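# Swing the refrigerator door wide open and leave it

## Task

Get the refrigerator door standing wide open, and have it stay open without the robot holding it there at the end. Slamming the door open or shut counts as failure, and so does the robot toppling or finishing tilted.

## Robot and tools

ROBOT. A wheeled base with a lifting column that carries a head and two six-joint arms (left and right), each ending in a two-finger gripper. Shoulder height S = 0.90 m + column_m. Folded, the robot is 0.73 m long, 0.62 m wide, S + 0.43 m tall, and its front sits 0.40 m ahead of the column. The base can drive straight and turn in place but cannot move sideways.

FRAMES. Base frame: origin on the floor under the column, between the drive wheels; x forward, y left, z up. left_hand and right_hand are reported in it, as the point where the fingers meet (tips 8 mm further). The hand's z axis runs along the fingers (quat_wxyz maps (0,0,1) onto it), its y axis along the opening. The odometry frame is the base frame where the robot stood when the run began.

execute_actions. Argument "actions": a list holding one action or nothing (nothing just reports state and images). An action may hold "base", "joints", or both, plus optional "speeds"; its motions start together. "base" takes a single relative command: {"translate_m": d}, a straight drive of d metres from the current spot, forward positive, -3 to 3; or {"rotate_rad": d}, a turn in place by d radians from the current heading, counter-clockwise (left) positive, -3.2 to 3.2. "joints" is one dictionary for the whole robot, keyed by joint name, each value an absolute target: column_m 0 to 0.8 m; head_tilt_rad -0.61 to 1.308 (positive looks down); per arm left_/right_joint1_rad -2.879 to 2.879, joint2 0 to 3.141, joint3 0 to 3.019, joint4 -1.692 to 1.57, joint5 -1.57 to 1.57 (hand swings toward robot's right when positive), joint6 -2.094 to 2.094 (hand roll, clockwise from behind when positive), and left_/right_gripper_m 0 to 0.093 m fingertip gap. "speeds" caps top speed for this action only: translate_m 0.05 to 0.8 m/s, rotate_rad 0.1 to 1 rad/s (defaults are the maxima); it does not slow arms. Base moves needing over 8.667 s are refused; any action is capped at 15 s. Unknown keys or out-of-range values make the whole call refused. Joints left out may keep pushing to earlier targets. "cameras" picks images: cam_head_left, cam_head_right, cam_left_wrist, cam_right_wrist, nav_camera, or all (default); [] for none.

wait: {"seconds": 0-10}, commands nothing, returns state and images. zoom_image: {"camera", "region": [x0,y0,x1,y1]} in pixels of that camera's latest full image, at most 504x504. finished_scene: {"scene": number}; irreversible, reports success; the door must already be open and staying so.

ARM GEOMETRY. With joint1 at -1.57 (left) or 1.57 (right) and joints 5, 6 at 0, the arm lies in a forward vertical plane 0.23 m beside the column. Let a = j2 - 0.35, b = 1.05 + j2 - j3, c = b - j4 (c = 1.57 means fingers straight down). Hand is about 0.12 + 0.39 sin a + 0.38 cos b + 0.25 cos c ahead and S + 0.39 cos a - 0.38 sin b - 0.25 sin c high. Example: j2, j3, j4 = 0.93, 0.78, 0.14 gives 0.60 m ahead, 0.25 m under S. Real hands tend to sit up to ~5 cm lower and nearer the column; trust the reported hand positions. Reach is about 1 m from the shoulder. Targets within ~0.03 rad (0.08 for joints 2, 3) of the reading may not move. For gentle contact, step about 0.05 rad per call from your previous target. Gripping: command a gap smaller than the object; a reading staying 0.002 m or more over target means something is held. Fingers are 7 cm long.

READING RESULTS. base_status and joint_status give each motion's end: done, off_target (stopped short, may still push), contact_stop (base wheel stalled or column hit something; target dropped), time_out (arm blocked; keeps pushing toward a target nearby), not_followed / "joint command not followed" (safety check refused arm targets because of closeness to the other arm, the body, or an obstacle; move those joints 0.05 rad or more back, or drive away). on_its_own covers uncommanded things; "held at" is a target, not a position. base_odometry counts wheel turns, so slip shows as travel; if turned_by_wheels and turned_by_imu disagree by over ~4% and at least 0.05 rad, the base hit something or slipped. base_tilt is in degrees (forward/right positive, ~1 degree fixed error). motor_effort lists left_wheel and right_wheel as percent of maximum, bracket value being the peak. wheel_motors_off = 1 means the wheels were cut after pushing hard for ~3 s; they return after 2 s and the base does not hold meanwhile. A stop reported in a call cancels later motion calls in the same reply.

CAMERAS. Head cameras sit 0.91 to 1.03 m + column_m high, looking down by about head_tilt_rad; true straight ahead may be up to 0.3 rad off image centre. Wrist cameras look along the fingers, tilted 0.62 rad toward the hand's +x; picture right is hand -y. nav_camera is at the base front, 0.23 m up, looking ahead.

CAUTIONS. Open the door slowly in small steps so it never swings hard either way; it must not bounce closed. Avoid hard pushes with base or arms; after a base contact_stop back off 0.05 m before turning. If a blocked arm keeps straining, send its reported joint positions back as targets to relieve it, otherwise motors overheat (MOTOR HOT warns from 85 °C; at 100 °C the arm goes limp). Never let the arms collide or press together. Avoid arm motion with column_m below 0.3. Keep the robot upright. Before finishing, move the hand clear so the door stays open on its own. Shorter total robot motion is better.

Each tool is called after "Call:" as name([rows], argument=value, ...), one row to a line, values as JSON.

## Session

Call:
execute_actions([
  {"joints":{"head_tilt_rad":0.1}},
], cameras=["cam_head_left","nav_camera"])

Scene clock: 0.97 s.
base_odometry: x=+0.000 y=+0.000 heading=+0.000 (m, m, rad; odometry frame)
turned_by_wheels: +0.000 (rad since the last result)
turned_by_imu: +0.000 (rad since the last result)
base_tilt: forward=-0.1 right=+0.5 (deg)
base_status: not commanded
joint_positions: column_m=+0.556 head_tilt_rad=+0.120 left_joint1_rad=-1.579 left_joint2_rad=+0.885 left_joint3_rad=+0.396 left_joint4_rad=-0.920 left_joint5_rad=-0.034 left_joint6_rad=-0.087 left_gripper_m=+0.095 right_joint1_rad=+1.571 right_joint2_rad=+0.903 right_joint3_rad=+0.386 right_joint4_rad=-0.974 right_joint5_rad=+0.028 right_joint6_rad=+0.076 right_gripper_m=+0.095
joint_status: all done
wheel_motors_off: 0
motor_effort: left_wheel=+3(3) right_wheel=+2(2) (%)
left_hand: x=+0.1443 y=+0.2288 z=+1.2514 quat_wxyz=(+0.427, +0.029, -0.903, -0.032) (m; base frame)
right_hand: x=+0.1273 y=-0.2302 z=+1.2638 quat_wxyz=(+0.464, -0.027, -0.885, +0.030) (m; base frame)
pictures: cam_head_left, nav_camera
Images, in order (width x height): cam_head_left 672x504, nav_camera 672x504.

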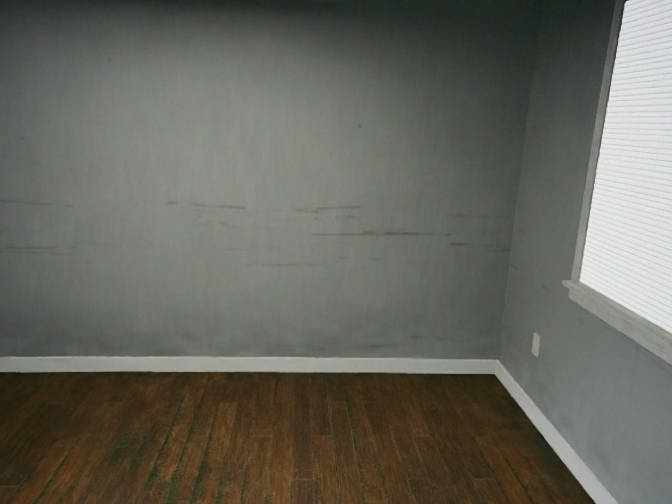

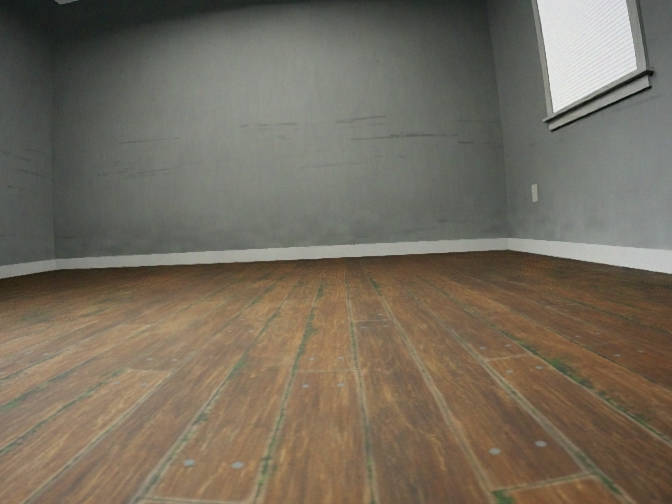

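Call:
execute_actions([
  {"base":{"rotate_rad":1.7}},
], cameras=["nav_camera"])

Scene clock: 4.30 s.
base_odometry: x=+0.000 y=+0.000 heading=+1.699 (m, m, rad; odometry frame)
turned_by_wheels: +1.699 (rad since the last result)
turned_by_imu: +1.720 (rad since the last result)
base_tilt: forward=-0.4 right=+0.6 (deg)
base_status: done
joint_positions: column_m=+0.556 head_tilt_rad=+0.120 left_joint1_rad=-1.579 left_joint2_rad=+0.885 left_joint3_rad=+0.396 left_joint4_rad=-0.920 left_joint5_rad=-0.034 left_joint6_rad=-0.087 left_gripper_m=+0.095 right_joint1_rad=+1.571 right_joint2_rad=+0.903 right_joint3_rad=+0.386 right_joint4_rad=-0.974 right_joint5_rad=+0.028 right_joint6_rad=+0.076 right_gripper_m=+0.095
joint_status: not commanded
wheel_motors_off: 0
motor_effort: left_wheel=-3(27) right_wheel=+3(32) (%)
left_hand: x=+0.1443 y=+0.2288 z=+1.2514 quat_wxyz=(+0.427, +0.029, -0.903, -0.032) (m; base frame)
right_hand: x=+0.1273 y=-0.2302 z=+1.2638 quat_wxyz=(+0.464, -0.027, -0.885, +0.030) (m; base frame)
pictures: nav_camera
Images, in order (width x height): nav_camera 672x504.

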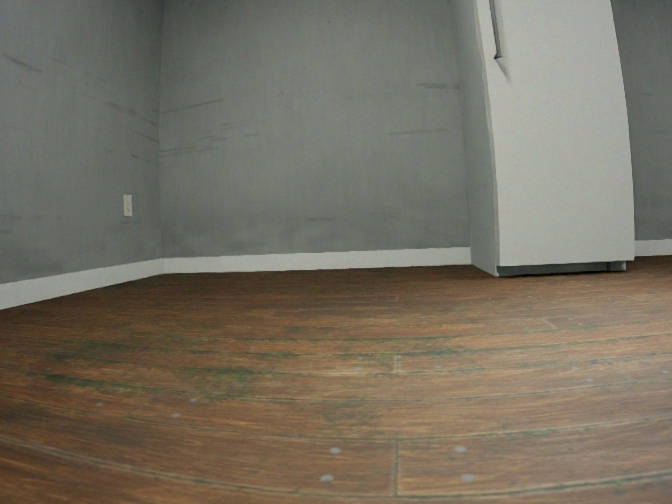

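Call:
execute_actions([
  {"base":{"rotate_rad":-0.33},"joints":{"column_m":0.15,"left_joint2_rad":1.2,"left_joint3_rad":1.6,"left_joint4_rad":0.65,"left_joint5_rad":1.4}},
], cameras=[])

Call:
execute_actions([
  {"base":{"translate_m":1.5}},
], cameras=["cam_head_left","nav_camera"])

Scene clock: 10.30 s.
base_odometry: x=+0.000 y=+0.000 heading=+1.370 (m, m, rad; odometry frame)
turned_by_wheels: -0.329 (rad since the last result)
turned_by_imu: -0.332 (rad since the last result)
base_tilt: forward=-0.1 right=+0.6 (deg)
base_status: done
joint_positions: column_m=+0.150 head_tilt_rad=+0.119 left_joint1_rad=-1.579 left_joint2_rad=+1.199 left_joint3_rad=+1.568 left_joint4_rad=+0.636 left_joint5_rad=+1.397 left_joint6_rad=-0.087 left_gripper_m=+0.095 right_joint1_rad=+1.571 right_joint2_rad=+0.903 right_joint3_rad=+0.386 right_joint4_rad=-0.974 right_joint5_rad=+0.028 right_joint6_rad=+0.076 right_gripper_m=+0.095
joint_status: all done
wheel_motors_off: 0
motor_effort: left_wheel=+5(23) right_wheel=-5(22) (%)
left_hand: x=+0.8143 y=+0.0524 z=+1.0623 quat_wxyz=(-0.510, -0.420, -0.569, +0.490) (m; base frame)
right_hand: x=+0.1273 y=-0.2302 z=+0.8577 quat_wxyz=(+0.464, -0.027, -0.885, +0.030) (m; base frame)
pictures: none
No camera images: the call's "cameras" was empty. Leave "cameras" out to get every camera's image.

Scene clock: 14.33 s.
base_odometry: x=+0.299 y=+1.470 heading=+1.371 (m, m, rad; odometry frame)
turned_by_wheels: +0.001 (rad since the last result)
turned_by_imu: +0.002 (rad since the last result)
base_tilt: forward=-0.2 right=+0.4 (deg)
base_status: done
joint_positions: column_m=+0.150 head_tilt_rad=+0.119 left_joint1_rad=-1.579 left_joint2_rad=+1.199 left_joint3_rad=+1.568 left_joint4_rad=+0.636 left_joint5_rad=+1.399 left_joint6_rad=-0.087 left_gripper_m=+0.095 right_joint1_rad=+1.571 right_joint2_rad=+0.903 right_joint3_rad=+0.387 right_joint4_rad=-0.974 right_joint5_rad=+0.028 right_joint6_rad=+0.076 right_gripper_m=+0.095
joint_status: not commanded
wheel_motors_off: 0
motor_effort: left_wheel=+1(46) right_wheel=-1(33) (%)
left_hand: x=+0.8140 y=+0.0524 z=+1.0623 quat_wxyz=(-0.509, -0.420, -0.569, +0.490) (m; base frame)
right_hand: x=+0.1277 y=-0.2302 z=+0.8575 quat_wxyz=(+0.464, -0.027, -0.885, +0.030) (m; base frame)
pictures: cam_head_left, nav_camera
Images, in order (width x height): cam_head_left 672x504, nav_camera 672x504.

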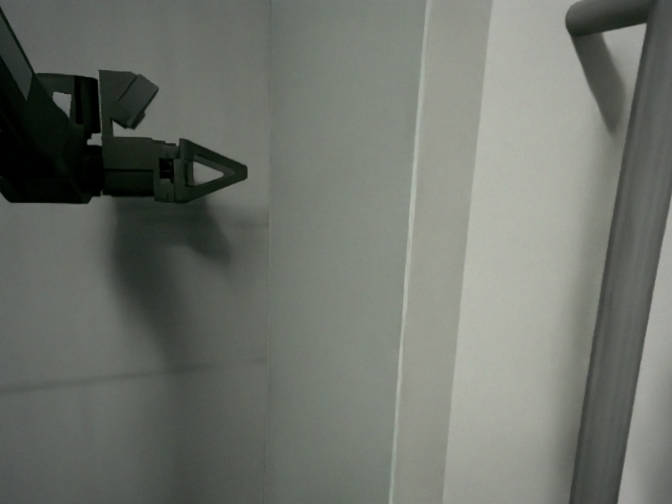

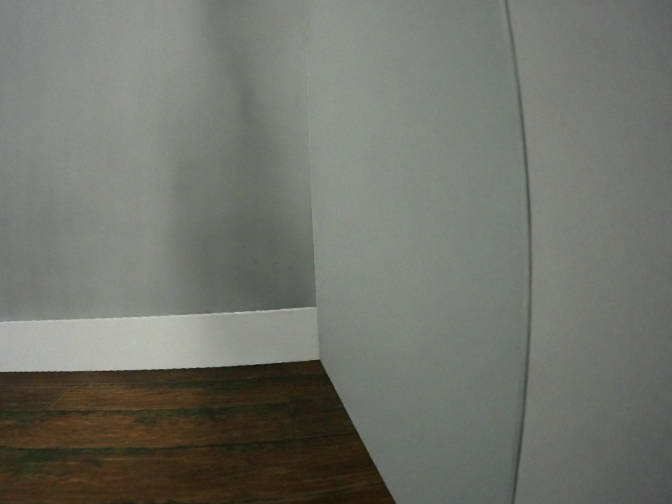

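Too close. Back off and turn right.

Call:
execute_actions([
  {"base":{"translate_m":-0.9}},
], cameras=[])

Call:
execute_actions([
  {"base":{"rotate_rad":-0.25}},
], cameras=["cam_head_left"])

Scene clock: 17.57 s.
base_odometry: x=+0.120 y=+0.588 heading=+1.373 (m, m, rad; odometry frame)
turned_by_wheels: +0.001 (rad since the last result)
turned_by_imu: +0.003 (rad since the last result)
base_tilt: forward=-0.2 right=+0.5 (deg)
base_status: done
joint_positions: column_m=+0.150 head_tilt_rad=+0.119 left_joint1_rad=-1.579 left_joint2_rad=+1.199 left_joint3_rad=+1.568 left_joint4_rad=+0.636 left_joint5_rad=+1.399 left_joint6_rad=-0.087 left_gripper_m=+0.095 right_joint1_rad=+1.571 right_joint2_rad=+0.903 right_joint3_rad=+0.384 right_joint4_rad=-0.974 right_joint5_rad=+0.028 right_joint6_rad=+0.076 right_gripper_m=+0.095
joint_status: not commanded
wheel_motors_off: 0
motor_effort: left_wheel=+1(44) right_wheel=-1(46) (%)
left_hand: x=+0.8139 y=+0.0524 z=+1.0623 quat_wxyz=(-0.509, -0.420, -0.569, +0.490) (m; base frame)
right_hand: x=+0.1261 y=-0.2302 z=+0.8581 quat_wxyz=(+0.465, -0.027, -0.884, +0.030) (m; base frame)
pictures: none
No camera images: the call's "cameras" was empty. Leave "cameras" out to get every camera's image.

Scene clock: 19.03 s.
base_odometry: x=+0.120 y=+0.588 heading=+1.123 (m, m, rad; odometry frame)
turned_by_wheels: -0.249 (rad since the last result)
turned_by_imu: -0.250 (rad since the last result)
base_tilt: forward=-0.3 right=+0.6 (deg)
base_status: done
joint_positions: column_m=+0.150 head_tilt_rad=+0.119 left_joint1_rad=-1.579 left_joint2_rad=+1.199 left_joint3_rad=+1.568 left_joint4_rad=+0.636 left_joint5_rad=+1.399 left_joint6_rad=-0.087 left_gripper_m=+0.095 right_joint1_rad=+1.571 right_joint2_rad=+0.903 right_joint3_rad=+0.384 right_joint4_rad=-0.974 right_joint5_rad=+0.028 right_joint6_rad=+0.076 right_gripper_m=+0.095
joint_status: not commanded
wheel_motors_off: 0
motor_effort: left_wheel=+1(39) right_wheel=+0(36) (%)
left_hand: x=+0.8139 y=+0.0524 z=+1.0623 quat_wxyz=(-0.509, -0.420, -0.569, +0.490) (m; base frame)
right_hand: x=+0.1261 y=-0.2302 z=+0.8581 quat_wxyz=(+0.465, -0.027, -0.884, +0.030) (m; base frame)
pictures: cam_head_left
Images, in order (width x height): cam_head_left 672x504.

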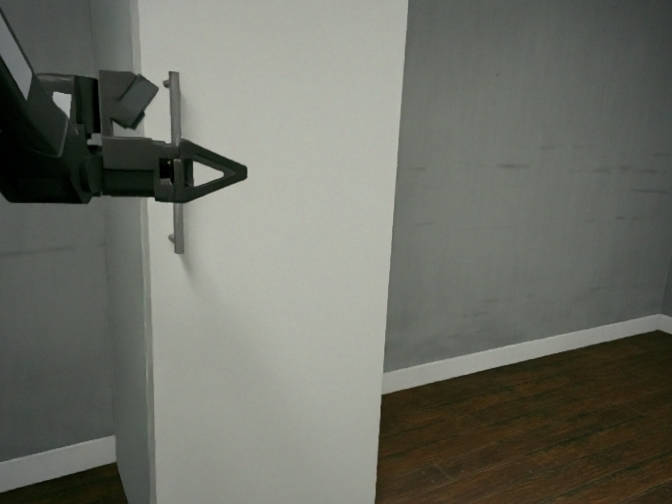

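Same size as before, handle 75px too far left: turn left 0.14, advance 0.4.

Call:
execute_actions([
  {"base":{"rotate_rad":0.14}},
], cameras=[])

Call:
execute_actions([
  {"base":{"translate_m":0.4},"speeds":{"translate_m":0.15}},
], cameras=["cam_head_left","cam_left_wrist"])

Scene clock: 20.30 s.
base_odometry: x=+0.120 y=+0.588 heading=+1.262 (m, m, rad; odometry frame)
turned_by_wheels: +0.139 (rad since the last result)
turned_by_imu: +0.141 (rad since the last result)
base_tilt: forward=-0.1 right=+0.6 (deg)
base_status: done
joint_positions: column_m=+0.150 head_tilt_rad=+0.119 left_joint1_rad=-1.579 left_joint2_rad=+1.199 left_joint3_rad=+1.568 left_joint4_rad=+0.636 left_joint5_rad=+1.399 left_joint6_rad=-0.087 left_gripper_m=+0.095 right_joint1_rad=+1.571 right_joint2_rad=+0.903 right_joint3_rad=+0.384 right_joint4_rad=-0.974 right_joint5_rad=+0.028 right_joint6_rad=+0.076 right_gripper_m=+0.095
joint_status: not commanded
wheel_motors_off: 0
motor_effort: left_wheel=-1(38) right_wheel=+0(15) (%)
left_hand: x=+0.8139 y=+0.0524 z=+1.0623 quat_wxyz=(-0.509, -0.420, -0.569, +0.490) (m; base frame)
right_hand: x=+0.1261 y=-0.2302 z=+0.8581 quat_wxyz=(+0.465, -0.027, -0.884, +0.030) (m; base frame)
pictures: none
No camera images: the call's "cameras" was empty. Leave "cameras" out to get every camera's image.

Scene clock: 23.83 s.
base_odometry: x=+0.242 y=+0.969 heading=+1.261 (m, m, rad; odometry frame)
turned_by_wheels: -0.001 (rad since the last result)
turned_by_imu: -0.001 (rad since the last result)
base_tilt: forward=-0.3 right=+0.6 (deg)
base_status: done
joint_positions: column_m=+0.150 head_tilt_rad=+0.119 left_joint1_rad=-1.579 left_joint2_rad=+1.199 left_joint3_rad=+1.568 left_joint4_rad=+0.636 left_joint5_rad=+1.399 left_joint6_rad=-0.087 left_gripper_m=+0.095 right_joint1_rad=+1.571 right_joint2_rad=+0.903 right_joint3_rad=+0.385 right_joint4_rad=-0.974 right_joint5_rad=+0.028 right_joint6_rad=+0.076 right_gripper_m=+0.095
joint_status: not commanded
wheel_motors_off: 0
motor_effort: left_wheel=-1(40) right_wheel=+1(30) (%)
left_hand: x=+0.8139 y=+0.0524 z=+1.0623 quat_wxyz=(-0.509, -0.420, -0.569, +0.490) (m; base frame)
right_hand: x=+0.1269 y=-0.2302 z=+0.8578 quat_wxyz=(+0.465, -0.027, -0.885, +0.030) (m; base frame)
pictures: cam_head_left, cam_left_wrist
Images, in order (width x height): cam_head_left 672x504, cam_left_wrist 504x504.

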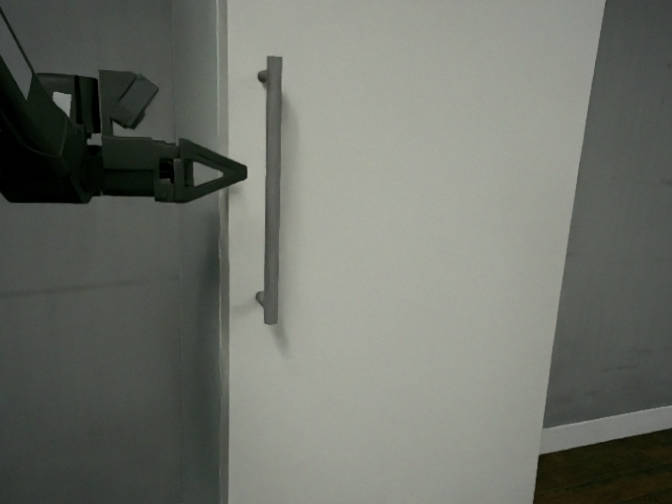

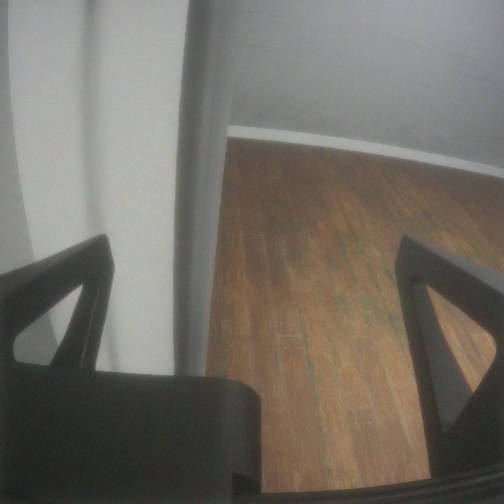

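Call:
execute_actions([
  {"base":{"rotate_rad":-0.1}},
], cameras=[])

Call:
execute_actions([
  {"joints":{"left_gripper_m":0.0}},
], cameras=[])

Call:
execute_actions([
  {"base":{"translate_m":-0.35},"speeds":{"translate_m":0.1}},
], cameras=["cam_head_left"])

Scene clock: 25.07 s.
base_odometry: x=+0.242 y=+0.969 heading=+1.162 (m, m, rad; odometry frame)
turned_by_wheels: -0.099 (rad since the last result)
turned_by_imu: -0.100 (rad since the last result)
base_tilt: forward=-0.2 right=+0.5 (deg)
base_status: done
joint_positions: column_m=+0.150 head_tilt_rad=+0.119 left_joint1_rad=-1.579 left_joint2_rad=+1.199 left_joint3_rad=+1.568 left_joint4_rad=+0.636 left_joint5_rad=+1.399 left_joint6_rad=-0.087 left_gripper_m=+0.095 right_joint1_rad=+1.571 right_joint2_rad=+0.903 right_joint3_rad=+0.385 right_joint4_rad=-0.974 right_joint5_rad=+0.028 right_joint6_rad=+0.076 right_gripper_m=+0.095
joint_status: not commanded
wheel_motors_off: 0
motor_effort: left_wheel=+1(30) right_wheel=+0(33) (%)
left_hand: x=+0.8139 y=+0.0524 z=+1.0623 quat_wxyz=(-0.509, -0.420, -0.569, +0.490) (m; base frame)
right_hand: x=+0.1269 y=-0.2302 z=+0.8578 quat_wxyz=(+0.465, -0.027, -0.885, +0.030) (m; base frame)
pictures: none
No camera images: the call's "cameras" was empty. Leave "cameras" out to get every camera's image.

Scene clock: 25.80 s.
base_odometry: x=+0.242 y=+0.969 heading=+1.162 (m, m, rad; odometry frame)
turned_by_wheels: +0.000 (rad since the last result)
turned_by_imu: +0.000 (rad since the last result)
base_tilt: forward=-0.3 right=+0.6 (deg)
base_status: not commanded
joint_positions: column_m=+0.150 head_tilt_rad=+0.119 left_joint1_rad=-1.561 left_joint2_rad=+1.227 left_joint3_rad=+1.627 left_joint4_rad=+0.644 left_joint5_rad=+1.301 left_joint6_rad=-0.018 left_gripper_m=+0.017 right_joint1_rad=+1.571 right_joint2_rad=+0.903 right_joint3_rad=+0.385 right_joint4_rad=-0.974 right_joint5_rad=+0.028 right_joint6_rad=+0.076 right_gripper_m=+0.095
joint_status: left_gripper_m off_target (ended at +0.017, target +0.000)
wheel_motors_off: 0
motor_effort: left_wheel=-9(11) right_wheel=-5(5) (%)
left_hand: x=+0.8462 y=+0.0624 z=+1.0652 quat_wxyz=(-0.557, -0.423, -0.570, +0.430) (m; base frame)
right_hand: x=+0.1269 y=-0.2302 z=+0.8578 quat_wxyz=(+0.465, -0.027, -0.885, +0.030) (m; base frame)
pictures: none
No camera images: the call's "cameras" was empty. Leave "cameras" out to get every camera's image.

Scene clock: 30.10 s.
base_odometry: x=+0.103 y=+0.648 heading=+1.161 (m, m, rad; odometry frame)
turned_by_wheels: -0.001 (rad since the last result)
turned_by_imu: +0.001 (rad since the last result)
base_tilt: forward=-0.3 right=+0.5 (deg)
base_status: done
joint_positions: column_m=+0.150 head_tilt_rad=+0.119 left_joint1_rad=-1.588 left_joint2_rad=+1.230 left_joint3_rad=+1.584 left_joint4_rad=+0.642 left_joint5_rad=+1.402 left_joint6_rad=-0.078 left_gripper_m=+0.001 right_joint1_rad=+1.571 right_joint2_rad=+0.903 right_joint3_rad=+0.384 right_joint4_rad=-0.974 right_joint5_rad=+0.028 right_joint6_rad=+0.076 right_gripper_m=+0.095
joint_status: not commanded
wheel_motors_off: 0
on_its_own: left_gripper_m moved -0.016 to your old target +0.000
motor_effort: left_wheel=+0(69) right_wheel=+1(48) (%)
left_hand: x=+0.8167 y=+0.0488 z=+1.0492 quat_wxyz=(-0.509, -0.421, -0.566, +0.494) (m; base frame)
right_hand: x=+0.1265 y=-0.2302 z=+0.8580 quat_wxyz=(+0.465, -0.027, -0.884, +0.030) (m; base frame)
pictures: cam_head_left
Images, in order (width x height): cam_head_left 672x504.

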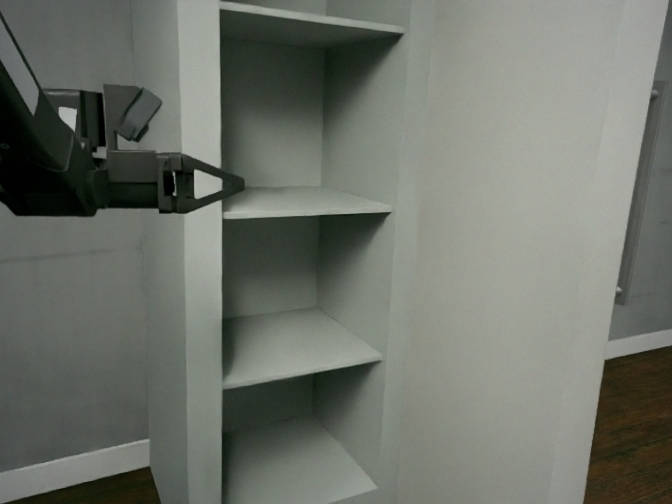

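Call:
finished_scene(scene=2)

The scene is finished: the task was done.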